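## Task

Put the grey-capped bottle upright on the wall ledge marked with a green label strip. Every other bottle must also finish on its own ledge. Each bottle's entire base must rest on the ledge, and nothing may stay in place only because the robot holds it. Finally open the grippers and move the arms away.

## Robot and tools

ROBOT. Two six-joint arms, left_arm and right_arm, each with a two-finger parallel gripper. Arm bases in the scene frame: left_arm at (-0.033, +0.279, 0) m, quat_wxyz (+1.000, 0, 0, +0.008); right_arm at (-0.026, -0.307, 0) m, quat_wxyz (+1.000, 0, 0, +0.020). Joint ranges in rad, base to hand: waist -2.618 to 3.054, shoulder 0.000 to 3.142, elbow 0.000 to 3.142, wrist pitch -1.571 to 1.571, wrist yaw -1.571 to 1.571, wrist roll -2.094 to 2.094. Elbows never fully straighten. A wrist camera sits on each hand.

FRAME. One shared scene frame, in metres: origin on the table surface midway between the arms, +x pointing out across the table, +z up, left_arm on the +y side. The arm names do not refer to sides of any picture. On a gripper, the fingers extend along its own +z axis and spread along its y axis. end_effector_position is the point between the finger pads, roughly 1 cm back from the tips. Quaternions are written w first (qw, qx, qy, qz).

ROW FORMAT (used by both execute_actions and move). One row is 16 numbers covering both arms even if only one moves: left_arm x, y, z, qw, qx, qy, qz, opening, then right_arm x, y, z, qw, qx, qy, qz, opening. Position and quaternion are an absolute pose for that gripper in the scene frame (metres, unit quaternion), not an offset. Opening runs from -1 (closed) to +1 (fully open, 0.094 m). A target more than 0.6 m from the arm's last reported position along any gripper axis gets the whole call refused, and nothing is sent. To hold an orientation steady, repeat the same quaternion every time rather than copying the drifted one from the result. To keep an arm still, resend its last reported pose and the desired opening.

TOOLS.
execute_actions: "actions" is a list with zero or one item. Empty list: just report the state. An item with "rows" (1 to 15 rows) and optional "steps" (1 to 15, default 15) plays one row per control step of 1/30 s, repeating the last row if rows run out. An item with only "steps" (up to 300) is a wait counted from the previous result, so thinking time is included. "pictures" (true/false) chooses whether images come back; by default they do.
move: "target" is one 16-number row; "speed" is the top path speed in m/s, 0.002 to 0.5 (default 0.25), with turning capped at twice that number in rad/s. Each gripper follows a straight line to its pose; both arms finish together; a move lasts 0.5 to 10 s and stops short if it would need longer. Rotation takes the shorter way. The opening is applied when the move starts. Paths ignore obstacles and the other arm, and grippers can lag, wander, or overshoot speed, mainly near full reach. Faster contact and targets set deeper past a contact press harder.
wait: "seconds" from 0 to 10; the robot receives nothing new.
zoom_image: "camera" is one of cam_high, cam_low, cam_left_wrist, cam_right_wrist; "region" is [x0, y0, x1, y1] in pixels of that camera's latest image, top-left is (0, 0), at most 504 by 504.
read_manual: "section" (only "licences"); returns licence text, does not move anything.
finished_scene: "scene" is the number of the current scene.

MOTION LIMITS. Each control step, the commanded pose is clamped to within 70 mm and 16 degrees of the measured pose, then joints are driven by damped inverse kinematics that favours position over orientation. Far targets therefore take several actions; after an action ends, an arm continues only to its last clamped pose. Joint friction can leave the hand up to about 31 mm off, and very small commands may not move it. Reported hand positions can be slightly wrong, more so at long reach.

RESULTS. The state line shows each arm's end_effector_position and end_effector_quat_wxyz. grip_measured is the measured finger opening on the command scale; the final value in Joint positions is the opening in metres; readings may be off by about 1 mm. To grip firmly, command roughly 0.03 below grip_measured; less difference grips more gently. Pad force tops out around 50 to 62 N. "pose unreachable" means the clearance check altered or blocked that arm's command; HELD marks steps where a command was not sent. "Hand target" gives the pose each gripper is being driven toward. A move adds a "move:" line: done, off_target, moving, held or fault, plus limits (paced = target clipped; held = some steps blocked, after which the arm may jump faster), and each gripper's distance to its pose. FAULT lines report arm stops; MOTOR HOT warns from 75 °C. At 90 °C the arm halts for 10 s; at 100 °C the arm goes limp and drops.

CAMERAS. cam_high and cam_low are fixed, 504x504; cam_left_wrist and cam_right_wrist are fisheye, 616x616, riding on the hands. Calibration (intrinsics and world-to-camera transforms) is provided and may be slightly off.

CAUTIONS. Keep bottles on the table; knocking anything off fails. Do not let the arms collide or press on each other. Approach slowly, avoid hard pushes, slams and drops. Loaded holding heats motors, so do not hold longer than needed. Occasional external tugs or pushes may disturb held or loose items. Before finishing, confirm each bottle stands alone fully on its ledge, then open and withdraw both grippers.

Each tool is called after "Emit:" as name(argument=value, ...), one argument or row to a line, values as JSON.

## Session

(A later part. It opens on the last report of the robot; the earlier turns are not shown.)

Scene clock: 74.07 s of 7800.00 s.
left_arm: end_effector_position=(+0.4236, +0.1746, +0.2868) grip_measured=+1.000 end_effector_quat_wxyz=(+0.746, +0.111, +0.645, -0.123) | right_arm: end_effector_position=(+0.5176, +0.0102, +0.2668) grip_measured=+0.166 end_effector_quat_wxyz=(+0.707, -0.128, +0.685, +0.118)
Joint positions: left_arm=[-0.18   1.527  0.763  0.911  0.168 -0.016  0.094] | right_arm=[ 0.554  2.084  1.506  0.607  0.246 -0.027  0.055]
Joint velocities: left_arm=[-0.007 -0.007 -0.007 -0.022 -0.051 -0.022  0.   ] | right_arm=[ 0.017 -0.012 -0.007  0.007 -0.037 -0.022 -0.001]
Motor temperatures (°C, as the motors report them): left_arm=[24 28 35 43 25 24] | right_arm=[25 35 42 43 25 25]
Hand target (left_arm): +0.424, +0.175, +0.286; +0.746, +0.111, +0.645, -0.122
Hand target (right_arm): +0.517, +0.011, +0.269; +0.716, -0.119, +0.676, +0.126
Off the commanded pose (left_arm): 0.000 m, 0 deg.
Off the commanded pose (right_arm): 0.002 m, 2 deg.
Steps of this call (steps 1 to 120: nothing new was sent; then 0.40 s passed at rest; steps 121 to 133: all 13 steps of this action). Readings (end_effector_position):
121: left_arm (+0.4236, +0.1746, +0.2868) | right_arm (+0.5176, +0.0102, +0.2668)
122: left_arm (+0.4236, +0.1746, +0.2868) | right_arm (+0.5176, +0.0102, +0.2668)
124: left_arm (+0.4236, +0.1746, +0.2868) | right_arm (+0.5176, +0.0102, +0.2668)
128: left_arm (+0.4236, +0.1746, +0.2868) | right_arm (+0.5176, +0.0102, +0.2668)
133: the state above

Emit:
execute_actions(
  actions=[
    {"rows":[[0.4237,0.1747,0.2864,0.746,0.111,0.645,-0.122,1.0,0.517,0.011,0.269,0.7169,-0.1191,0.6752,0.1264,0.15],[0.4237,0.1747,0.2864,0.746,0.111,0.645,-0.122,1.0,0.517,0.011,0.269,0.7169,-0.1191,0.6752,0.1264,0.18],[0.4237,0.1747,0.2864,0.746,0.111,0.645,-0.122,1.0,0.517,0.011,0.269,0.7169,-0.1191,0.6752,0.1264,0.22],[0.4237,0.1747,0.2864,0.746,0.111,0.645,-0.122,1.0,0.517,0.011,0.269,0.7169,-0.1191,0.6752,0.1264,0.3],[0.4237,0.1747,0.2864,0.746,0.111,0.645,-0.122,1.0,0.517,0.011,0.269,0.7169,-0.1191,0.6752,0.1264,0.42],[0.4237,0.1747,0.2864,0.746,0.111,0.645,-0.122,1.0,0.517,0.011,0.269,0.7169,-0.1191,0.6752,0.1264,0.55],[0.4237,0.1747,0.2864,0.746,0.111,0.645,-0.122,1.0,0.517,0.011,0.269,0.7169,-0.1191,0.6752,0.1264,0.7],[0.4237,0.1747,0.2864,0.746,0.111,0.645,-0.122,1.0,0.517,0.011,0.269,0.7169,-0.1191,0.6752,0.1264,0.85]],"steps":10},
  ],
  pictures=false,
)

Emit:
move(
  target=[0.4237,0.1747,0.2864,0.746,0.111,0.645,-0.122,1.0,0.42,-0.03,0.285,0.7169,-0.1191,0.6752,0.1264,0.85],
  speed=0.15,
)

Emit:
move(
  target=[0.43,0.043,0.268,0.7385,0.1149,0.6516,-0.1302,1.0,0.36,-0.26,0.32,0.7176,0.0,0.6963,0.0,0.85],
  speed=0.25,
)

Emit:
zoom_image(
  camera="cam_low",
  region=[200,180,290,255],
)

Scene clock: 78.47 s of 7800.00 s.
left_arm: end_effector_position=(+0.4236, +0.1746, +0.2868) grip_measured=+1.000 end_effector_quat_wxyz=(+0.746, +0.111, +0.645, -0.123) | right_arm: end_effector_position=(+0.5172, +0.0100, +0.2769) grip_measured=+0.844 end_effector_quat_wxyz=(+0.720, -0.121, +0.672, +0.124)
Joint positions: left_arm=[-0.18   1.527  0.763  0.911  0.168 -0.016  0.094] | right_arm=[ 0.554  2.084  1.506  0.649  0.246 -0.024  0.087]
Joint velocities: left_arm=[-0.022 -0.007  0.012 -0.007 -0.081 -0.037  0.   ] | right_arm=[ 0.007  0.032  0.002  0.125  0.022 -0.037  0.008]
Motor temperatures (°C, as the motors report them): left_arm=[24 28 35 43 25 24] | right_arm=[25 37 41 44 25 25]
Hand target (left_arm): +0.424, +0.175, +0.286; +0.746, +0.111, +0.645, -0.122
Hand target (right_arm): +0.517, +0.011, +0.269; +0.717, -0.119, +0.675, +0.127
Off the commanded pose (left_arm): 0.000 m, 0 deg.
Off the commanded pose (right_arm): 0.008 m, 1 deg.
Steps of this call (steps 1 to 90: nothing new was sent; then 1.07 s passed at rest; steps 91 to 100: all 10 steps of this action). Readings (end_effector_position):
91: left_arm (+0.4236, +0.1746, +0.2868) | right_arm (+0.5176, +0.0102, +0.2668)
92: left_arm (+0.4236, +0.1746, +0.2868) | right_arm (+0.5176, +0.0102, +0.2668)
94: left_arm (+0.4236, +0.1746, +0.2868) | right_arm (+0.5175, +0.0102, +0.2689)
98: left_arm (+0.4236, +0.1746, +0.2868) | right_arm (+0.5172, +0.0100, +0.2756)
100: the state above

Scene clock: 79.77 s of 7800.00 s.
left_arm: end_effector_position=(+0.4236, +0.1746, +0.2868) grip_measured=+1.000 end_effector_quat_wxyz=(+0.746, +0.111, +0.645, -0.123) | right_arm: end_effector_position=(+0.4269, -0.0320, +0.2953) grip_measured=+0.848 end_effector_quat_wxyz=(+0.724, -0.116, +0.668, +0.126)
Joint positions: left_arm=[-0.18   1.527  0.763  0.911  0.168 -0.016  0.094] | right_arm=[ 0.599  1.717  1.07   0.732  0.295 -0.024  0.087]
Joint velocities: left_arm=[ 0.007  0.007 -0.022  0.007 -0.051 -0.022  0.   ] | right_arm=[-0.012  0.022 -0.017  0.022 -0.037  0.007 -0.   ]
Motor temperatures (°C, as the motors report them): left_arm=[24 28 35 43 25 24] | right_arm=[25 38 41 43 25 25]
Hand target (left_arm): +0.424, +0.175, +0.286; +0.746, +0.111, +0.645, -0.122
Hand target (right_arm): +0.420, -0.031, +0.286; +0.717, -0.120, +0.675, +0.126
Off the commanded pose (left_arm): 0.000 m, 0 deg.
Off the commanded pose (right_arm): 0.013 m, 1 deg.
move: off_target (right_arm)
camera_calibration (this result's frames):
cam_left_wrist: T_world_to_cam=[[-0.351442, -0.93132, -0.095557, 0.333739], [-0.431703, 0.251779, -0.866164, 0.428705], [0.830735, -0.263154, -0.490539, -0.0566234], [0, 0, 0, 1]] pos_world=[0.349402, 0.187979, 0.375444]
cam_right_wrist: T_world_to_cam=[[0.378199, -0.917884, -0.120229, -0.151731], [-0.593913, -0.140961, -0.792085, 0.504378], [0.710094, 0.370971, -0.598454, -0.00105277], [0, 0, 0, 1]] pos_world=[0.357688, -0.0677832, 0.380637]

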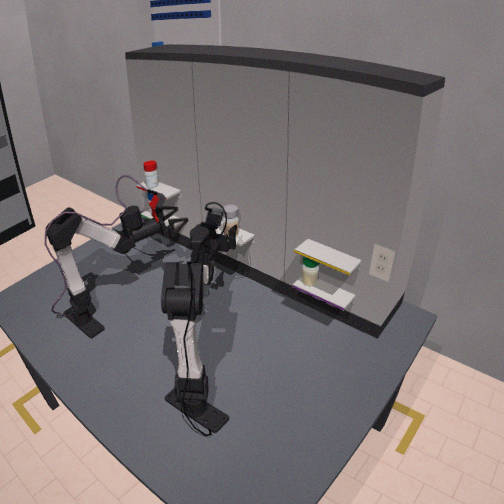

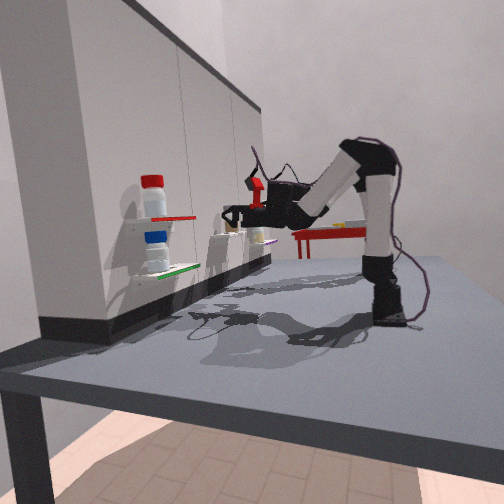

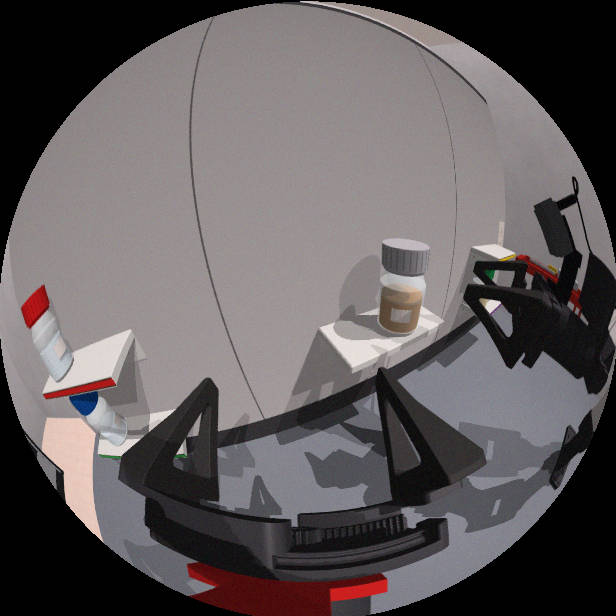

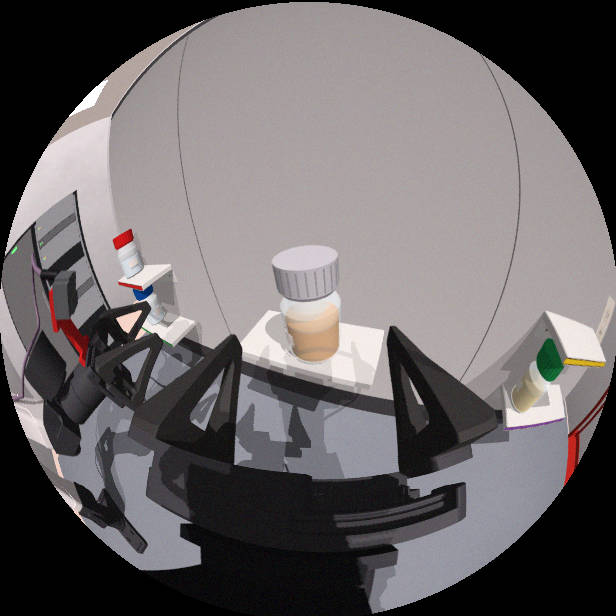

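Scene clock: 81.40 s of 7800.00 s.
left_arm: end_effector_position=(+0.4273, +0.0445, +0.2607) grip_measured=+1.000 end_effector_quat_wxyz=(+0.730, +0.116, +0.660, -0.135) | right_arm: end_effector_position=(+0.3644, -0.2568, +0.3381) grip_measured=+0.848 end_effector_quat_wxyz=(+0.733, +0.004, +0.681, +0.006)
Joint positions: left_arm=[-0.544  1.734  0.913  0.925 -0.17   0.008  0.094] | right_arm=[ 0.183  1.1    0.745  0.431  0.221 -0.003  0.087]
Joint velocities: left_arm=[-0.012  0.007  0.007  0.022  0.022  0.022  0.   ] | right_arm=[ 0.002 -0.002  0.002 -0.022  0.037 -0.037  0.001]
Motor temperatures (°C, as the motors report them): left_arm=[24 28 35 43 25 24] | right_arm=[25 37 41 43 25 25]
Hand target (left_arm): +0.432, +0.042, +0.267; +0.738, +0.113, +0.652, -0.132
Hand target (right_arm): +0.362, -0.261, +0.321; +0.717, +0.005, +0.697, +0.004
Off the commanded pose (left_arm): 0.008 m, 2 deg.
Off the commanded pose (right_arm): 0.019 m, 3 deg.
move: off_target (right_arm)
camera_calibration (this result's frames):
cam_left_wrist: T_world_to_cam=[[-0.379024, -0.922214, -0.0765684, 0.217811], [-0.464886, 0.2613, -0.845934, 0.448943], [0.800139, -0.285034, -0.527763, -0.0829376], [0, 0, 0, 1]] pos_world=[0.357624, 0.0599194, 0.352682]
cam_right_wrist: T_world_to_cam=[[0.0486069, -0.989959, -0.132735, -0.22349], [-0.613261, 0.0753147, -0.786282, 0.530119], [0.788383, 0.11962, -0.603442, 0.0609459], [0, 0, 0, 1]] pos_world=[0.287916, -0.268462, 0.423936]

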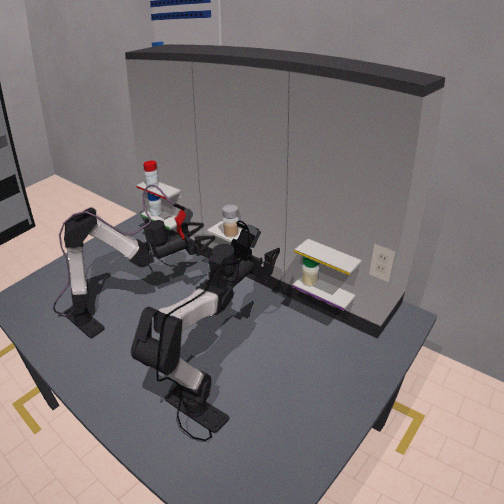

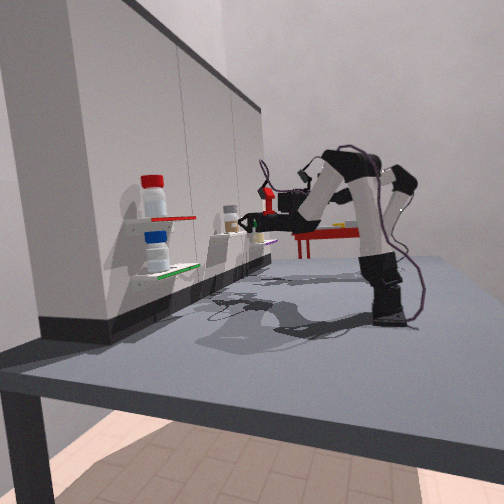

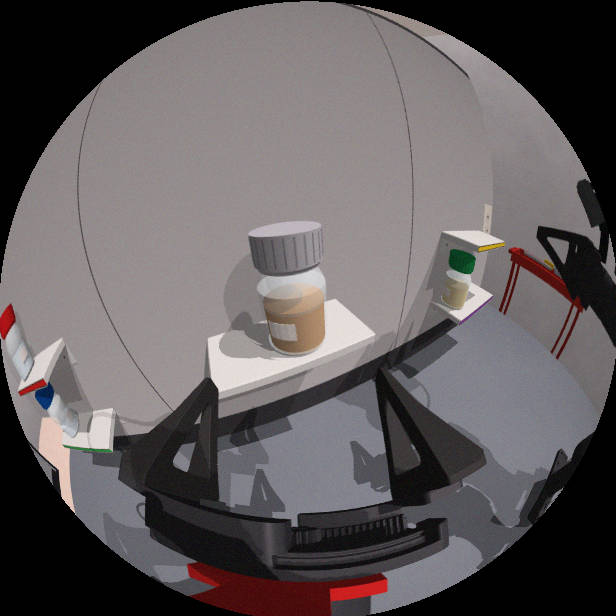

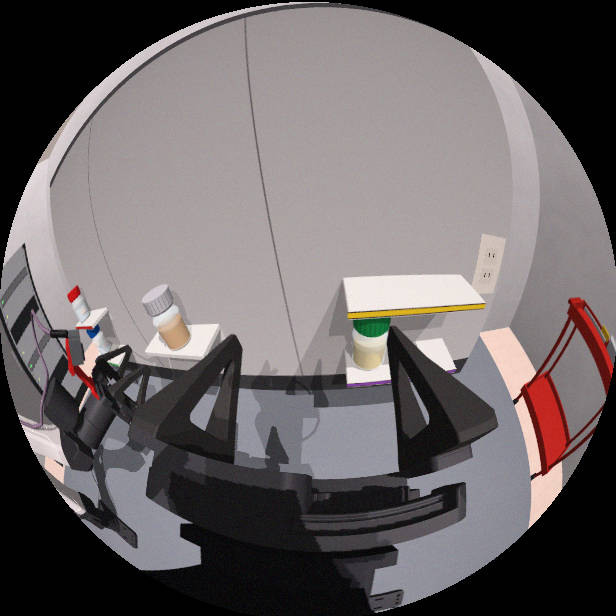

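Region (200, 180, 290, 255) of cam_low's 504x504 image, scaled by 5.600, with more detail than that image has.

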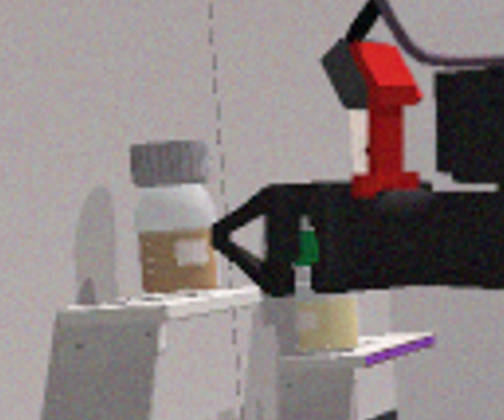

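Emit:
move(
  target=[0.513,0.014,0.275,0.7466,0.1132,0.6422,-0.1316,1.0,0.3644,-0.2568,0.3381,0.733,0.004,0.681,0.006,0.85],
  speed=0.12,
)

Emit:
zoom_image(
  camera="cam_low",
  region=[200,180,290,255],
)

Scene clock: 85.50 s of 7800.00 s.
left_arm: end_effector_position=(+0.5067, +0.0166, +0.2775) grip_measured=+1.000 end_effector_quat_wxyz=(+0.750, +0.107, +0.638, -0.136) | right_arm: end_effector_position=(+0.3644, -0.2566, +0.3379) grip_measured=+0.848 end_effector_quat_wxyz=(+0.732, +0.003, +0.681, +0.006)
Joint positions: left_arm=[-0.512  2.018  1.309  0.874 -0.149  0.011  0.094] | right_arm=[ 0.183  1.1    0.745  0.43   0.22  -0.003  0.087]
Joint velocities: left_arm=[-0.002  0.002  0.007 -0.066  0.022  0.051  0.   ] | right_arm=[ 0.007  0.002 -0.017 -0.022 -0.022 -0.037 -0.001]
Motor temperatures (°C, as the motors report them): left_arm=[24 29 36 44 25 24] | right_arm=[25 36 41 43 25 25]
Hand target (left_arm): +0.513, +0.016, +0.274; +0.747, +0.113, +0.642, -0.132
Hand target (right_arm): +0.364, -0.257, +0.338; +0.733, +0.004, +0.681, +0.006
Off the commanded pose (left_arm): 0.007 m, 1 deg.
Off the commanded pose (right_arm): 0.000 m, 0 deg.
move: done
camera_calibration (this result's frames):
cam_left_wrist: T_world_to_cam=[[-0.36376, -0.928541, -0.0740939, 0.215126], [-0.420035, 0.234506, -0.876686, 0.49361], [0.831414, -0.287781, -0.475324, -0.175953], [0, 0, 0, 1]] pos_world=[0.431877, 0.0333623, 0.365046]
cam_right_wrist: T_world_to_cam=[[0.0496405, -0.989937, -0.13252, -0.22376], [-0.613916, 0.0744153, -0.785856, 0.529834], [0.787809, 0.120366, -0.604044, 0.0614073], [0, 0, 0, 1]] pos_world=[0.288004, -0.268327, 0.423813]

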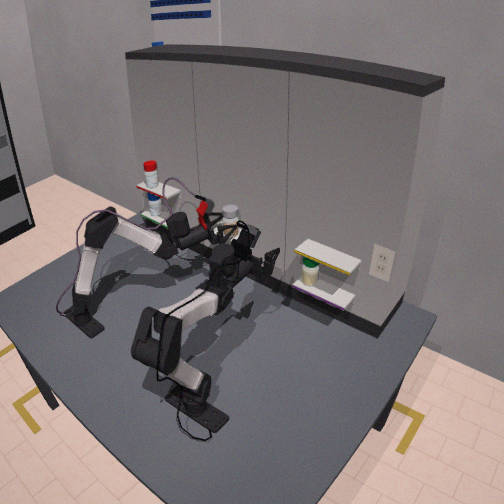

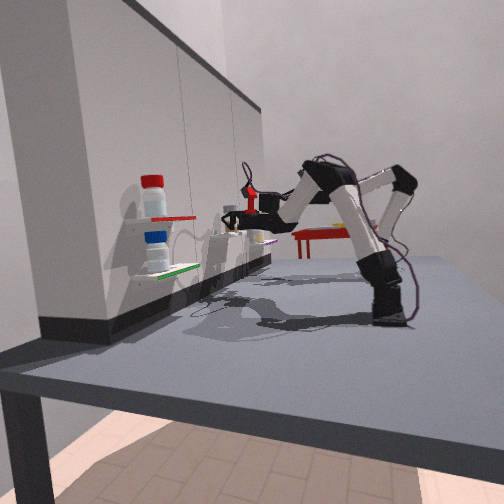

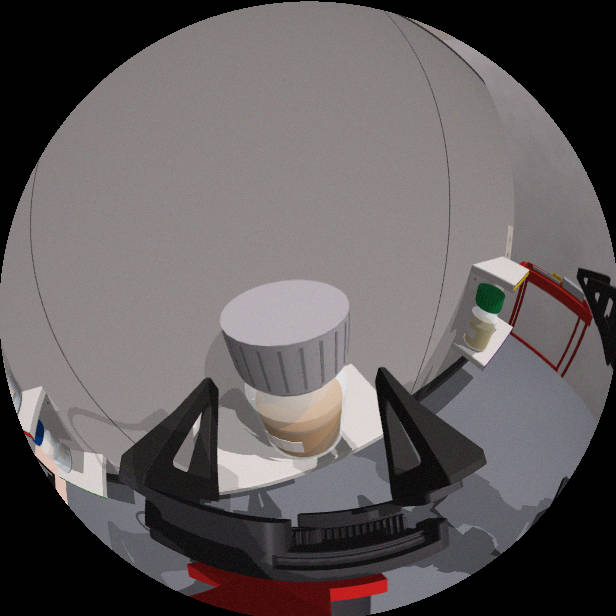

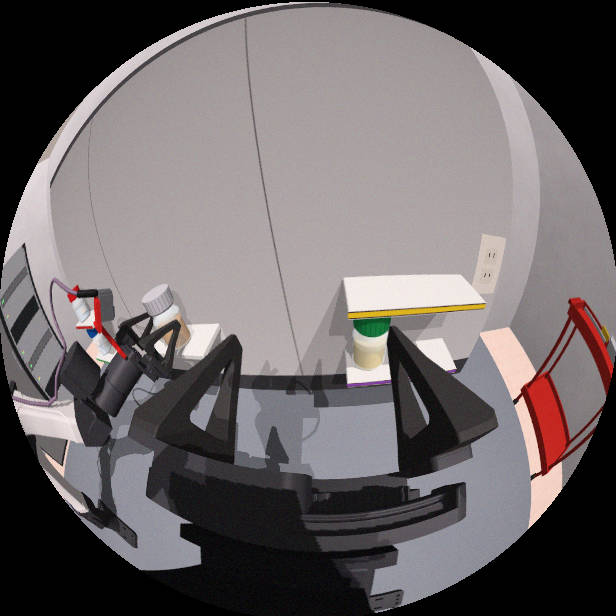

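Region (200, 180, 290, 255) of cam_low's 504x504 image, scaled by 5.600, with more detail than that image has.

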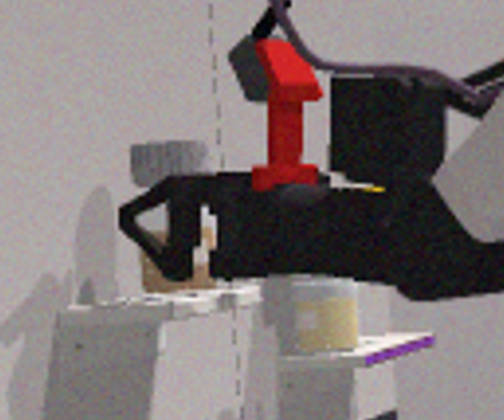

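Emit:
execute_actions(
  actions=[],
)

Scene clock: 88.77 s of 7800.00 s.
left_arm: end_effector_position=(+0.5068, +0.0165, +0.2771) grip_measured=+1.000 end_effector_quat_wxyz=(+0.750, +0.107, +0.639, -0.136) | right_arm: end_effector_position=(+0.3644, -0.2566, +0.3379) grip_measured=+0.848 end_effector_quat_wxyz=(+0.732, +0.003, +0.681, +0.006)
Joint positions: left_arm=[-0.512  2.018  1.309  0.872 -0.148  0.011  0.094] | right_arm=[ 0.183  1.1    0.745  0.43   0.22  -0.003  0.087]
Joint velocities: left_arm=[ 0.002  0.012  0.012 -0.007 -0.007 -0.11   0.   ] | right_arm=[-0.002 -0.007  0.017  0.022  0.066 -0.022 -0.   ]
Motor temperatures (°C, as the motors report them): left_arm=[24 30 36 43 25 24] | right_arm=[25 36 41 43 25 25]
Hand target (left_arm): +0.513, +0.016, +0.274; +0.747, +0.113, +0.642, -0.132
Hand target (right_arm): +0.364, -0.257, +0.338; +0.733, +0.004, +0.681, +0.006
Off the commanded pose (left_arm): 0.007 m, 1 deg.
Off the commanded pose (right_arm): 0.000 m, 0 deg.
Steps of this call (steps 1 to 90: nothing new was sent; then 0.27 s passed at rest). Readings (end_effector_position):
1: left_arm (+0.5067, +0.0166, +0.2775) | right_arm (+0.3644, -0.2566, +0.3379)
2: left_arm (+0.5067, +0.0166, +0.2774) | right_arm (+0.3644, -0.2566, +0.3379)
4: left_arm (+0.5068, +0.0166, +0.2773) | right_arm (+0.3644, -0.2566, +0.3379)
8: left_arm (+0.5068, +0.0165, +0.2771) | right_arm (+0.3644, -0.2566, +0.3379)
90: the state above
camera_calibration (this result's frames):
cam_left_wrist: T_world_to_cam=[[-0.364207, -0.928346, -0.0743403, 0.215317], [-0.421097, 0.235348, -0.87595, 0.493644], [0.830681, -0.287723, -0.476639, -0.175443], [0, 0, 0, 1]] pos_world=[0.432029, 0.0332317, 0.364791]
cam_right_wrist: T_world_to_cam=[[0.0496405, -0.989937, -0.13252, -0.22376], [-0.613916, 0.0744153, -0.785856, 0.529834], [0.787809, 0.120366, -0.604044, 0.0614073], [0, 0, 0, 1]] pos_world=[0.288004, -0.268327, 0.423813]

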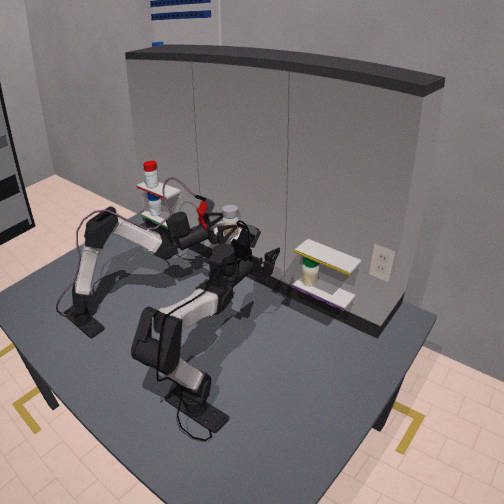

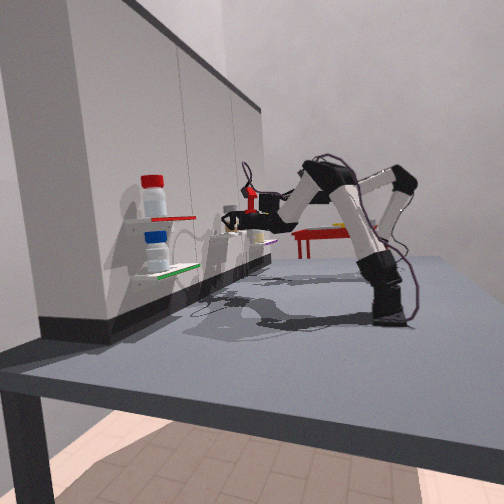

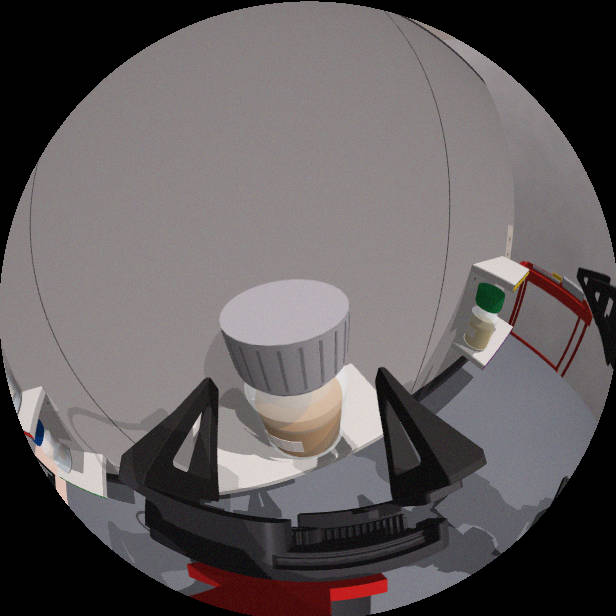

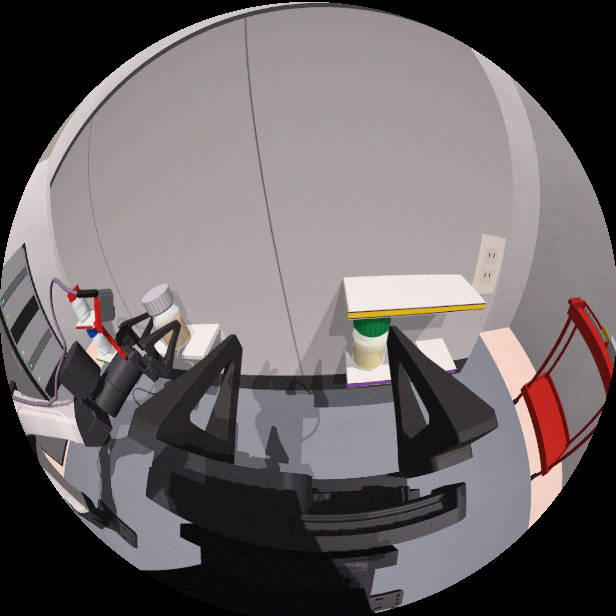

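Emit:
execute_actions(
  actions=[
    {"rows": [[0.513,0.014,0.275,0.7466,0.1132,0.6422,-0.1316,0.85,0.3644,-0.2568,0.3381,0.733,0.004,0.681,0.006,0.85],[0.513,0.014,0.275,0.7466,0.1132,0.6422,-0.1316,0.72,0.3644,-0.2568,0.3381,0.733,0.004,0.681,0.006,0.85],[0.513,0.014,0.275,0.7466,0.1132,0.6422,-0.1316,0.6,0.3644,-0.2568,0.3381,0.733,0.004,0.681,0.006,0.85],[0.513,0.014,0.275,0.7466,0.1132,0.6422,-0.1316,0.5,0.3644,-0.2568,0.3381,0.733,0.004,0.681,0.006,0.85],[0.513,0.014,0.275,0.7466,0.1132,0.6422,-0.1316,0.42,0.3644,-0.2568,0.3381,0.733,0.004,0.681,0.006,0.85],[0.513,0.014,0.275,0.7466,0.1132,0.6422,-0.1316,0.36,0.3644,-0.2568,0.3381,0.733,0.004,0.681,0.006,0.85],[0.513,0.014,0.275,0.7466,0.1132,0.6422,-0.1316,0.31,0.3644,-0.2568,0.3381,0.733,0.004,0.681,0.006,0.85],[0.513,0.014,0.275,0.7466,0.1132,0.6422,-0.1316,0.27,0.3644,-0.2568,0.3381,0.733,0.004,0.681,0.006,0.85],[0.513,0.014,0.275,0.7466,0.1132,0.6422,-0.1316,0.24,0.3644,-0.2568,0.3381,0.733,0.004,0.681,0.006,0.85],[0.513,0.014,0.275,0.7466,0.1132,0.6422,-0.1316,0.21,0.3644,-0.2568,0.3381,0.733,0.004,0.681,0.006,0.85],[0.513,0.014,0.275,0.7466,0.1132,0.6422,-0.1316,0.185,0.3644,-0.2568,0.3381,0.733,0.004,0.681,0.006,0.85],[0.513,0.014,0.275,0.7466,0.1132,0.6422,-0.1316,0.16,0.3644,-0.2568,0.3381,0.733,0.004,0.681,0.006,0.85],[0.513,0.014,0.275,0.7466,0.1132,0.6422,-0.1316,0.14,0.3644,-0.2568,0.3381,0.733,0.004,0.681,0.006,0.85],[0.513,0.014,0.275,0.7466,0.1132,0.6422,-0.1316,0.12,0.3644,-0.2568,0.3381,0.733,0.004,0.681,0.006,0.85],[0.513,0.014,0.275,0.7466,0.1132,0.6422,-0.1316,0.1,0.3644,-0.2568,0.3381,0.733,0.004,0.681,0.006,0.85]], "steps": 15},
  ],
  pictures=false,
)

Emit:
execute_actions(
  actions=[
    {"rows": [[0.513,0.014,0.275,0.7466,0.1132,0.6422,-0.1316,0.1,0.3644,-0.2568,0.3381,0.733,0.004,0.681,0.006,0.85]], "steps": 10},
  ],
  pictures=true,
)

Scene clock: 92.80 s of 7800.00 s.
left_arm: end_effector_position=(+0.5068, +0.0162, +0.2761) grip_measured=+0.165 end_effector_quat_wxyz=(+0.748, +0.108, +0.640, -0.135) | right_arm: end_effector_position=(+0.3644, -0.2566, +0.3380) grip_measured=+0.848 end_effector_quat_wxyz=(+0.733, +0.003, +0.681, +0.006)
Joint positions: left_arm=[-0.512  2.018  1.309  0.868 -0.147  0.012  0.055] | right_arm=[ 0.183  1.1    0.745  0.431  0.22  -0.003  0.087]
Joint velocities: left_arm=[ 0.007 -0.007  0.002  0.022  0.007  0.022 -0.   ] | right_arm=[-0.007 -0.012 -0.007 -0.022 -0.007 -0.051  0.001]
Motor temperatures (°C, as the motors report them): left_arm=[24 31 37 43 25 24] | right_arm=[25 35 41 42 25 25]
Hand target (left_arm): +0.513, +0.014, +0.275; +0.747, +0.113, +0.642, -0.131
Hand target (right_arm): +0.364, -0.257, +0.338; +0.733, +0.004, +0.681, +0.006
Off the commanded pose (left_arm): 0.007 m, 1 deg.
Off the commanded pose (right_arm): 0.000 m, 0 deg.
Steps of this call (steps 1 to 90: nothing new was sent; then 0.53 s passed at rest; steps 91 to 105: all 15 steps of this action). Readings (end_effector_position):
91: left_arm (+0.5068, +0.0165, +0.2769) | right_arm (+0.3644, -0.2566, +0.3379)
92: left_arm (+0.5068, +0.0165, +0.2768) | right_arm (+0.3644, -0.2566, +0.3379)
94: left_arm (+0.5069, +0.0165, +0.2765) | right_arm (+0.3644, -0.2566, +0.3380)
98: left_arm (+0.5069, +0.0164, +0.2762) | right_arm (+0.3644, -0.2566, +0.3380)
105: the state above

Scene clock: 93.13 s of 7800.00 s.
left_arm: end_effector_position=(+0.5068, +0.0162, +0.2761) grip_measured=+0.165 end_effector_quat_wxyz=(+0.748, +0.108, +0.640, -0.135) | right_arm: end_effector_position=(+0.3644, -0.2566, +0.3380) grip_measured=+0.848 end_effector_quat_wxyz=(+0.733, +0.003, +0.681, +0.006)
Joint positions: left_arm=[-0.512  2.018  1.309  0.868 -0.147  0.012  0.055] | right_arm=[ 0.183  1.1    0.745  0.431  0.22  -0.003  0.087]
Joint velocities: left_arm=[-0.007  0.007 -0.007 -0.066 -0.037 -0.022 -0.001] | right_arm=[ 0.007  0.012 -0.017 -0.051 -0.037 -0.007 -0.   ]
Motor temperatures (°C, as the motors report them): left_arm=[24 31 37 43 25 24] | right_arm=[25 35 41 42 25 25]
Hand target (left_arm): +0.513, +0.014, +0.275; +0.747, +0.113, +0.642, -0.132
Hand target (right_arm): +0.364, -0.257, +0.338; +0.733, +0.004, +0.681, +0.006
Off the commanded pose (left_arm): 0.007 m, 1 deg.
Off the commanded pose (right_arm): 0.000 m, 0 deg.
Steps of this call (steps 1 to 10: all 10 steps of this action). Readings (end_effector_position):
1: left_arm (+0.5068, +0.0162, +0.2761) | right_arm (+0.3644, -0.2566, +0.3380)
2: left_arm (+0.5068, +0.0162, +0.2761) | right_arm (+0.3644, -0.2566, +0.3380)
4: left_arm (+0.5068, +0.0162, +0.2761) | right_arm (+0.3644, -0.2566, +0.3380)
8: left_arm (+0.5068, +0.0162, +0.2761) | right_arm (+0.3644, -0.2566, +0.3380)
10: the state above
camera_calibration (this result's frames):
cam_left_wrist: T_world_to_cam=[[-0.365612, -0.927611, -0.0765879, 0.216282], [-0.423478, 0.239056, -0.873795, 0.493416], [0.828851, -0.287036, -0.480225, -0.174154], [0, 0, 0, 1]] pos_world=[0.432374, 0.0326831, 0.364076]
cam_right_wrist: T_world_to_cam=[[0.0496898, -0.989925, -0.132585, -0.223742], [-0.613624, 0.0744819, -0.786078, 0.529888], [0.788034, 0.120418, -0.603741, 0.0612971], [0, 0, 0, 1]] pos_world=[0.287965, -0.268336, 0.423876]

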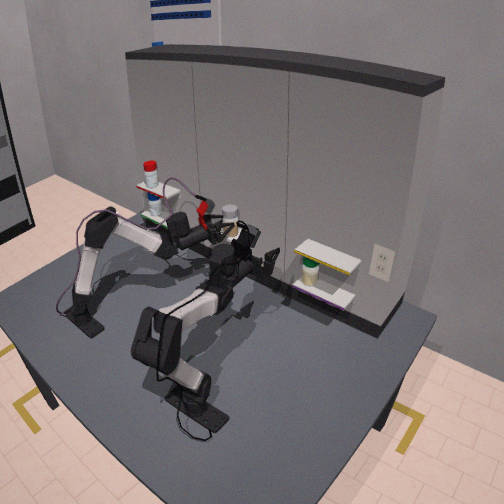

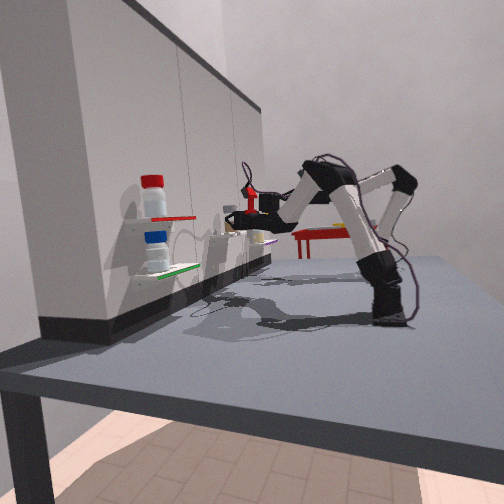

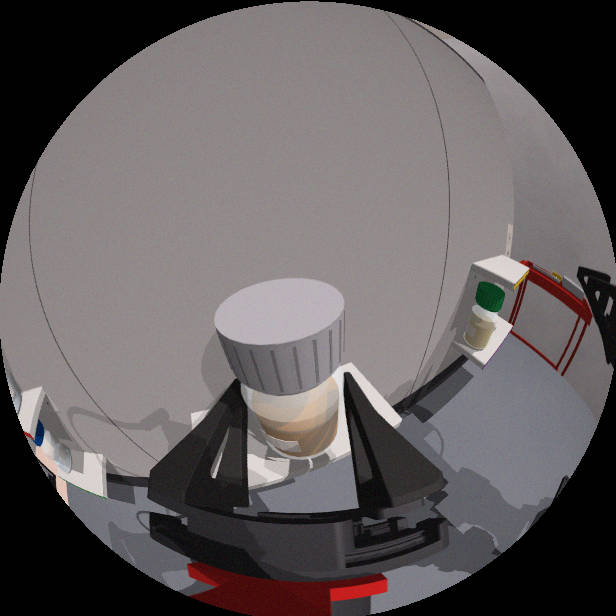

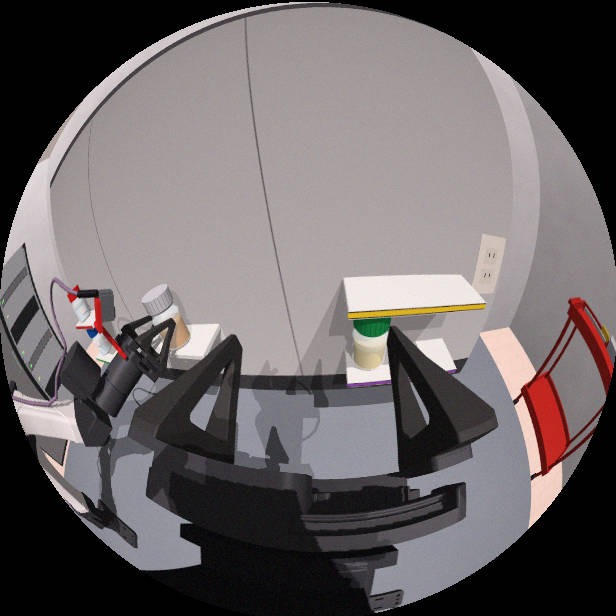

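Emit:
move(
  target=[0.503,0.018,0.33,0.7747,0.1072,0.6080,-0.1366,0.1,0.3644,-0.2568,0.3381,0.733,0.004,0.681,0.006,0.85],
  speed=0.08,
)

Scene clock: 95.97 s of 7800.00 s.
left_arm: end_effector_position=(+0.5036, +0.0179, +0.2812) grip_measured=+0.165 end_effector_quat_wxyz=(+0.740, +0.115, +0.650, -0.128) | right_arm: end_effector_position=(+0.3644, -0.2566, +0.3380) grip_measured=+0.848 end_effector_quat_wxyz=(+0.733, +0.003, +0.681, +0.006)
Joint positions: left_arm=[-0.512  1.982  1.309  0.804 -0.147  0.023  0.055] | right_arm=[ 0.183  1.1    0.745  0.431  0.22  -0.003  0.087]
Joint velocities: left_arm=[-0.012  0.007  0.002 -0.022 -0.007  0.007  0.   ] | right_arm=[-0.017  0.012 -0.012 -0.051 -0.037  0.037  0.001]
Motor temperatures (°C, as the motors report them): left_arm=[24 32 37 43 25 24] | right_arm=[25 34 41 42 25 25]
Hand target (left_arm): +0.500, +0.020, +0.329; +0.775, +0.107, +0.608, -0.137
Hand target (right_arm): +0.364, -0.257, +0.338; +0.733, +0.004, +0.681, +0.006
Off the commanded pose (left_arm): 0.049 m, 6 deg.
Off the commanded pose (right_arm): 0.000 m, 0 deg.
move: off_target (left_arm)
camera_calibration (this result's frames):
cam_left_wrist: T_world_to_cam=[[-0.365916, -0.926203, -0.0908499, 0.221246], [-0.442161, 0.258919, -0.858752, 0.500965], [0.818901, -0.274061, -0.504274, -0.157013], [0, 0, 0, 1]] pos_world=[0.431043, 0.0321783, 0.371127]
cam_right_wrist: T_world_to_cam=[[0.0496898, -0.989925, -0.132585, -0.223742], [-0.613624, 0.0744819, -0.786078, 0.529888], [0.788034, 0.120418, -0.603741, 0.0612971], [0, 0, 0, 1]] pos_world=[0.287965, -0.268336, 0.423876]

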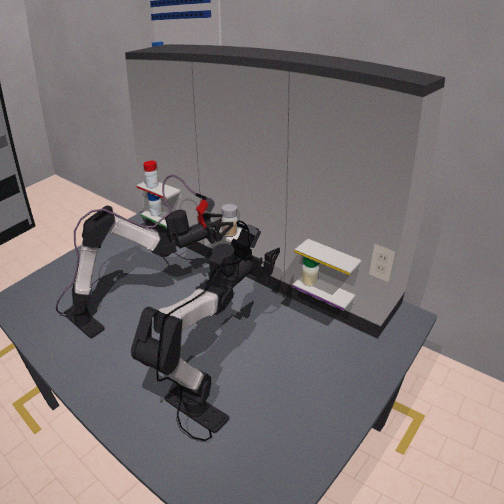

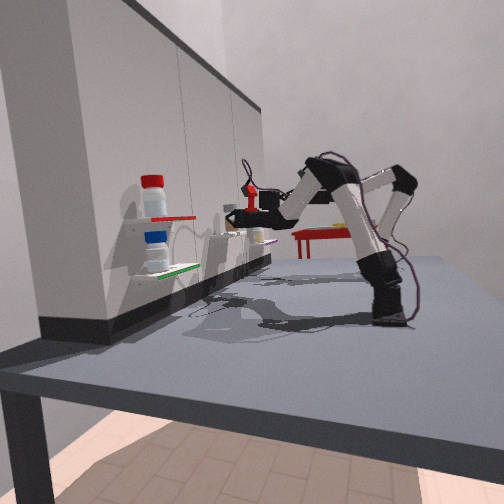

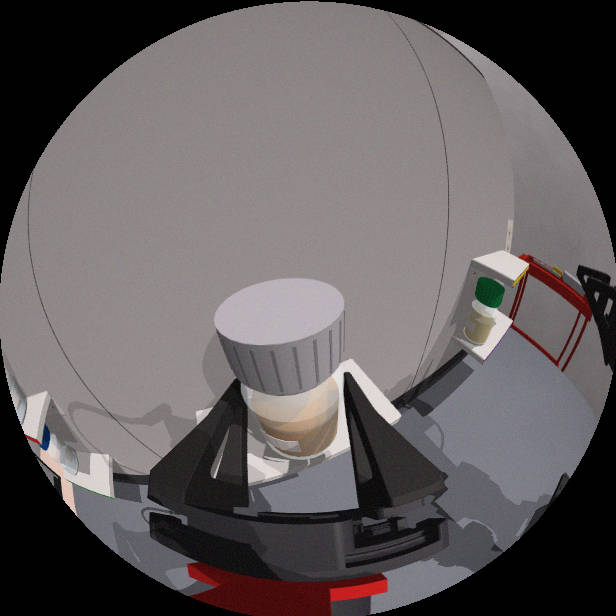

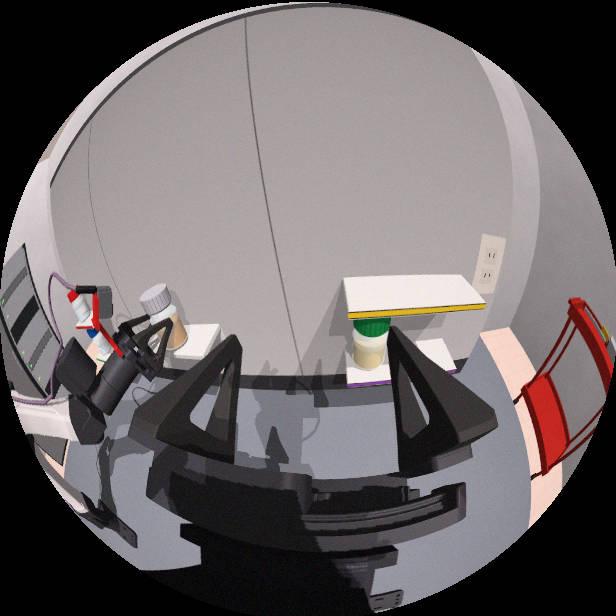

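Emit:
execute_actions(
  actions=[
    {"rows": [[0.500,0.020,0.331,0.7756,0.1070,0.6068,-0.1368,0.1,0.3644,-0.2568,0.3381,0.733,0.004,0.681,0.006,0.85],[0.500,0.020,0.333,0.7765,0.1068,0.6057,-0.1369,0.1,0.3644,-0.2568,0.3381,0.733,0.004,0.681,0.006,0.85],[0.499,0.020,0.335,0.7774,0.1066,0.6045,-0.1371,0.1,0.3644,-0.2568,0.3381,0.733,0.004,0.681,0.006,0.85],[0.499,0.020,0.337,0.7783,0.1064,0.6033,-0.1372,0.1,0.3644,-0.2568,0.3381,0.733,0.004,0.681,0.006,0.85],[0.498,0.021,0.339,0.7792,0.1062,0.6022,-0.1374,0.1,0.3644,-0.2568,0.3381,0.733,0.004,0.681,0.006,0.85],[0.497,0.021,0.341,0.7801,0.1059,0.6010,-0.1376,0.1,0.3644,-0.2568,0.3381,0.733,0.004,0.681,0.006,0.85],[0.496,0.021,0.343,0.7810,0.1057,0.5998,-0.1377,0.1,0.3644,-0.2568,0.3381,0.733,0.004,0.681,0.006,0.85],[0.494,0.022,0.345,0.7819,0.1055,0.5986,-0.1379,0.1,0.3644,-0.2568,0.3381,0.733,0.004,0.681,0.006,0.85],[0.492,0.023,0.347,0.7828,0.1053,0.5975,-0.1380,0.1,0.3644,-0.2568,0.3381,0.733,0.004,0.681,0.006,0.85],[0.489,0.024,0.348,0.7837,0.1051,0.5963,-0.1382,0.1,0.3644,-0.2568,0.3381,0.733,0.004,0.681,0.006,0.85],[0.486,0.025,0.349,0.7837,0.1051,0.5963,-0.1382,0.1,0.3644,-0.2568,0.3381,0.733,0.004,0.681,0.006,0.85],[0.482,0.027,0.35,0.7837,0.1051,0.5963,-0.1382,0.1,0.3644,-0.2568,0.3381,0.733,0.004,0.681,0.006,0.85],[0.478,0.028,0.35,0.7837,0.1051,0.5963,-0.1382,0.1,0.3644,-0.2568,0.3381,0.733,0.004,0.681,0.006,0.85],[0.473,0.030,0.35,0.7837,0.1051,0.5963,-0.1382,0.1,0.3644,-0.2568,0.3381,0.733,0.004,0.681,0.006,0.85],[0.468,0.032,0.35,0.7837,0.1051,0.5963,-0.1382,0.1,0.3644,-0.2568,0.3381,0.733,0.004,0.681,0.006,0.85]], "steps": 15},
  ],
  pictures=false,
)

Emit:
execute_actions(
  actions=[
    {"rows": [[0.463,0.034,0.35,0.7837,0.1051,0.5963,-0.1382,0.1,0.3644,-0.2568,0.3381,0.733,0.004,0.681,0.006,0.85],[0.458,0.036,0.35,0.7837,0.1051,0.5963,-0.1382,0.1,0.3644,-0.2568,0.3381,0.733,0.004,0.681,0.006,0.85],[0.453,0.038,0.35,0.7837,0.1051,0.5963,-0.1382,0.1,0.3644,-0.2568,0.3381,0.733,0.004,0.681,0.006,0.85],[0.448,0.040,0.349,0.7837,0.1051,0.5963,-0.1382,0.1,0.3644,-0.2568,0.3381,0.733,0.004,0.681,0.006,0.85],[0.443,0.043,0.348,0.7837,0.1051,0.5963,-0.1382,0.1,0.3644,-0.2568,0.3381,0.733,0.004,0.681,0.006,0.85],[0.438,0.046,0.347,0.7837,0.1051,0.5963,-0.1382,0.1,0.3644,-0.2568,0.3381,0.733,0.004,0.681,0.006,0.85],[0.433,0.049,0.346,0.7837,0.1051,0.5963,-0.1382,0.1,0.3644,-0.2568,0.3381,0.733,0.004,0.681,0.006,0.85],[0.428,0.052,0.345,0.7837,0.1051,0.5963,-0.1382,0.1,0.3644,-0.2568,0.3381,0.733,0.004,0.681,0.006,0.85],[0.423,0.056,0.344,0.7837,0.1051,0.5963,-0.1382,0.1,0.3644,-0.2568,0.3381,0.733,0.004,0.681,0.006,0.85],[0.419,0.060,0.343,0.7837,0.1051,0.5963,-0.1382,0.1,0.3644,-0.2568,0.3381,0.733,0.004,0.681,0.006,0.85],[0.415,0.064,0.342,0.7837,0.1051,0.5963,-0.1382,0.1,0.3644,-0.2568,0.3381,0.733,0.004,0.681,0.006,0.85],[0.412,0.068,0.341,0.7837,0.1051,0.5963,-0.1382,0.1,0.3644,-0.2568,0.3381,0.733,0.004,0.681,0.006,0.85],[0.410,0.071,0.340,0.7837,0.1051,0.5963,-0.1382,0.1,0.3644,-0.2568,0.3381,0.733,0.004,0.681,0.006,0.85],[0.409,0.073,0.340,0.7837,0.1051,0.5963,-0.1382,0.1,0.3644,-0.2568,0.3381,0.733,0.004,0.681,0.006,0.85],[0.408,0.074,0.340,0.7837,0.1051,0.5963,-0.1382,0.1,0.3644,-0.2568,0.3381,0.733,0.004,0.681,0.006,0.85]], "steps": 15},
  ],
  pictures=false,
)

Emit:
move(
  target=[0.425,0.352,0.262,0.7903,-0.0478,0.6076,0.0622,0.1,0.3644,-0.2568,0.3381,0.733,0.004,0.681,0.006,0.85],
  speed=0.22,
)

Scene clock: 104.07 s of 7800.00 s.
left_arm: end_effector_position=(+0.4879, +0.0264, +0.3249) grip_measured=+0.165 end_effector_quat_wxyz=(+0.762, +0.108, +0.625, -0.134) | right_arm: end_effector_position=(+0.3644, -0.2566, +0.3380) grip_measured=+0.848 end_effector_quat_wxyz=(+0.733, +0.003, +0.681, +0.006)
Joint positions: left_arm=[-0.512  1.89   1.295  0.795 -0.147  0.027  0.055] | right_arm=[ 0.183  1.1    0.745  0.431  0.22  -0.003  0.087]
Joint velocities: left_arm=[ 0.012 -0.535 -0.369  0.007  0.022 -0.022  0.001] | right_arm=[ 0.007 -0.012 -0.012 -0.007  0.022 -0.007  0.001]
Motor temperatures (°C, as the motors report them): left_arm=[24 36 39 45 25 24] | right_arm=[25 33 42 43 25 25]
Hand target (left_arm): +0.471, +0.030, +0.350; +0.783, +0.104, +0.597, -0.139
Hand target (right_arm): +0.364, -0.257, +0.338; +0.733, +0.004, +0.681, +0.006
Off the commanded pose (left_arm): 0.033 m, 4 deg.
Off the commanded pose (right_arm): 0.000 m, 0 deg.
Steps of this call (steps 1 to 90: nothing new was sent; then 4.60 s passed at rest; steps 91 to 105: all 15 steps of this action). Readings (end_effector_position):
91: left_arm (+0.5037, +0.0178, +0.2803) | right_arm (+0.3644, -0.2566, +0.3380)
92: left_arm (+0.5036, +0.0179, +0.2808) | right_arm (+0.3644, -0.2566, +0.3380)
94: left_arm (+0.5030, +0.0182, +0.2826) | right_arm (+0.3644, -0.2566, +0.3380)
98: left_arm (+0.5003, +0.0197, +0.2928) | right_arm (+0.3644, -0.2566, +0.3380)
105: the state above

Scene clock: 104.57 s of 7800.00 s.
left_arm: end_effector_position=(+0.4191, +0.0604, +0.3119) grip_measured=+0.165 end_effector_quat_wxyz=(+0.751, +0.115, +0.636, -0.132) | right_arm: end_effector_position=(+0.3644, -0.2566, +0.3380) grip_measured=+0.848 end_effector_quat_wxyz=(+0.733, +0.003, +0.681, +0.006)
Joint positions: left_arm=[-0.517  1.617  0.944  0.84  -0.145  0.03   0.055] | right_arm=[ 0.183  1.1    0.745  0.431  0.22  -0.003  0.087]
Joint velocities: left_arm=[ 0.085 -0.281 -0.349  0.037 -0.022 -0.051  0.001] | right_arm=[ 0.002 -0.022  0.017 -0.037  0.022  0.022  0.   ]
Motor temperatures (°C, as the motors report them): left_arm=[24 36 39 45 25 24] | right_arm=[25 33 42 43 25 25]
Hand target (left_arm): +0.408, +0.072, +0.340; +0.783, +0.106, +0.598, -0.138
Hand target (right_arm): +0.364, -0.257, +0.338; +0.733, +0.004, +0.681, +0.006
Off the commanded pose (left_arm): 0.033 m, 6 deg.
Off the commanded pose (right_arm): 0.000 m, 0 deg.
Steps of this call (steps 1 to 15: all 15 steps of this action). Readings (end_effector_position):
1: left_arm (+0.4837, +0.0286, +0.3282) | right_arm (+0.3644, -0.2566, +0.3380)
2: left_arm (+0.4790, +0.0309, +0.3310) | right_arm (+0.3644, -0.2566, +0.3380)
4: left_arm (+0.4690, +0.0350, +0.3334) | right_arm (+0.3644, -0.2566, +0.3380)
8: left_arm (+0.4481, +0.0424, +0.3279) | right_arm (+0.3644, -0.2566, +0.3380)
15: the state above

Scene clock: 107.03 s of 7800.00 s.
left_arm: end_effector_position=(+0.4255, +0.3556, +0.2350) grip_measured=+0.165 end_effector_quat_wxyz=(+0.763, -0.048, +0.641, +0.068) | right_arm: end_effector_position=(+0.3644, -0.2566, +0.3380) grip_measured=+0.848 end_effector_quat_wxyz=(+0.733, +0.003, +0.681, +0.006)
Joint positions: left_arm=[0.149 1.683 0.629 1.227 0.003 0.013 0.055] | right_arm=[ 0.183  1.1    0.745  0.431  0.22  -0.003  0.087]
Joint velocities: left_arm=[-0.012 -0.012  0.022 -0.007 -0.007 -0.007 -0.001] | right_arm=[ 0.002 -0.002 -0.012 -0.022 -0.081  0.022  0.001]
Motor temperatures (°C, as the motors report them): left_arm=[24 36 39 46 25 24] | right_arm=[25 33 42 43 25 25]
Hand target (left_arm): +0.419, +0.354, +0.261; +0.792, -0.045, +0.606, +0.064
Hand target (right_arm): +0.364, -0.257, +0.338; +0.733, +0.004, +0.681, +0.006
Off the commanded pose (left_arm): 0.027 m, 5 deg.
Off the commanded pose (right_arm): 0.000 m, 0 deg.
move: off_target (left_arm)
camera_calibration (this result's frames):
cam_left_wrist: T_world_to_cam=[[0.138602, -0.985121, -0.101617, 0.309998], [-0.475498, 0.0238112, -0.879395, 0.44194], [0.86873, 0.170204, -0.465123, -0.212164], [0, 0, 0, 1]] pos_world=[0.351488, 0.330974, 0.321459]
cam_right_wrist: T_world_to_cam=[[0.0496898, -0.989925, -0.132585, -0.223742], [-0.613624, 0.0744819, -0.786078, 0.529888], [0.788034, 0.120418, -0.603741, 0.0612971], [0, 0, 0, 1]] pos_world=[0.287965, -0.268336, 0.423876]

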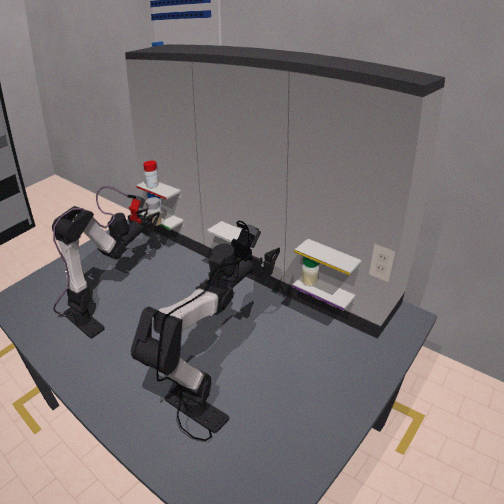

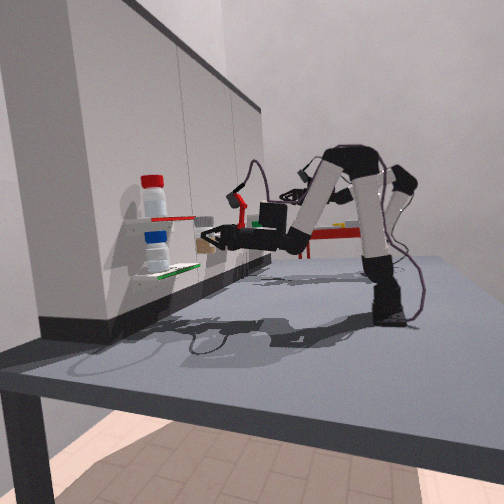

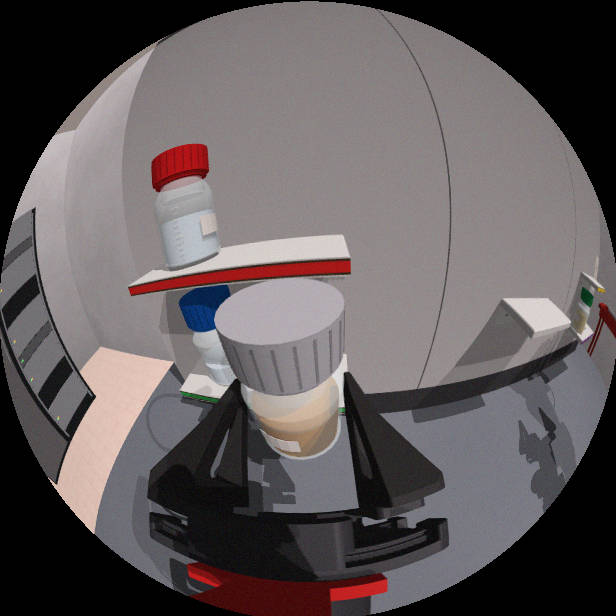

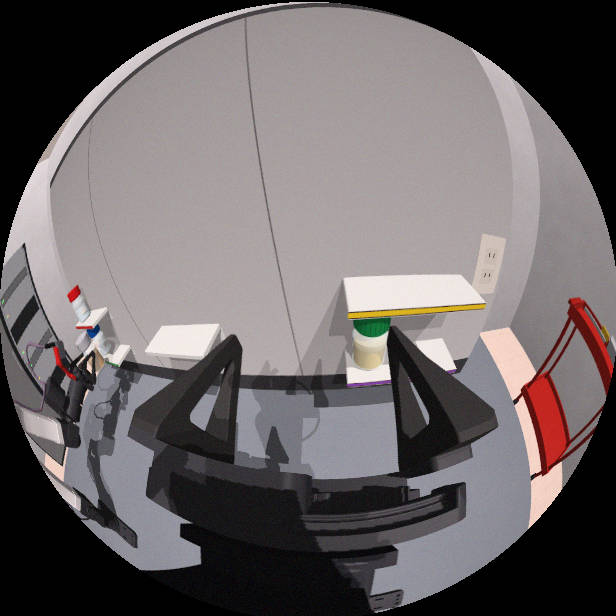

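Emit:
zoom_image(
  camera="cam_low",
  region=[130, 190, 250, 290],
)

Emit:
zoom_image(
  camera="cam_left_wrist",
  region=[110, 220, 400, 470],
)

Region (130, 190, 250, 290) of cam_low's 504x504 image, scaled by 4.200, with more detail than that image has.

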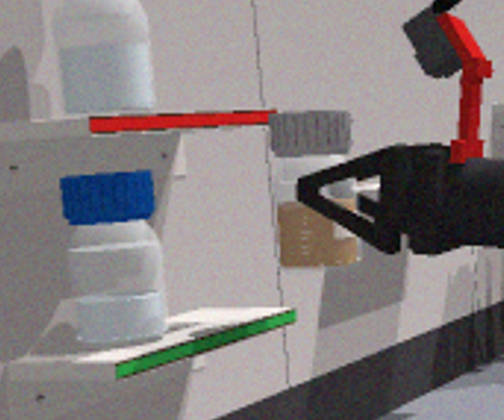

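Region (110, 220, 400, 470) of cam_left_wrist's 616x616 image, scaled by 1.738, with more detail than that image has; it fills the top 434 rows of this view, and the rest is white.

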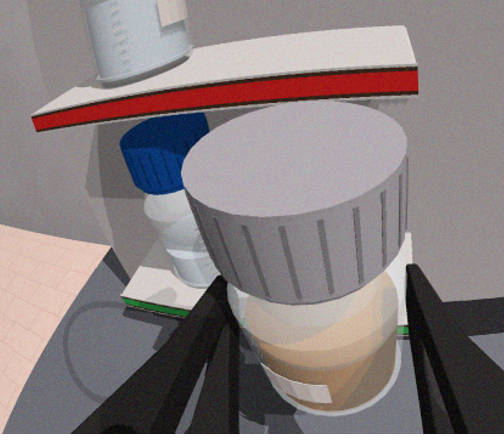

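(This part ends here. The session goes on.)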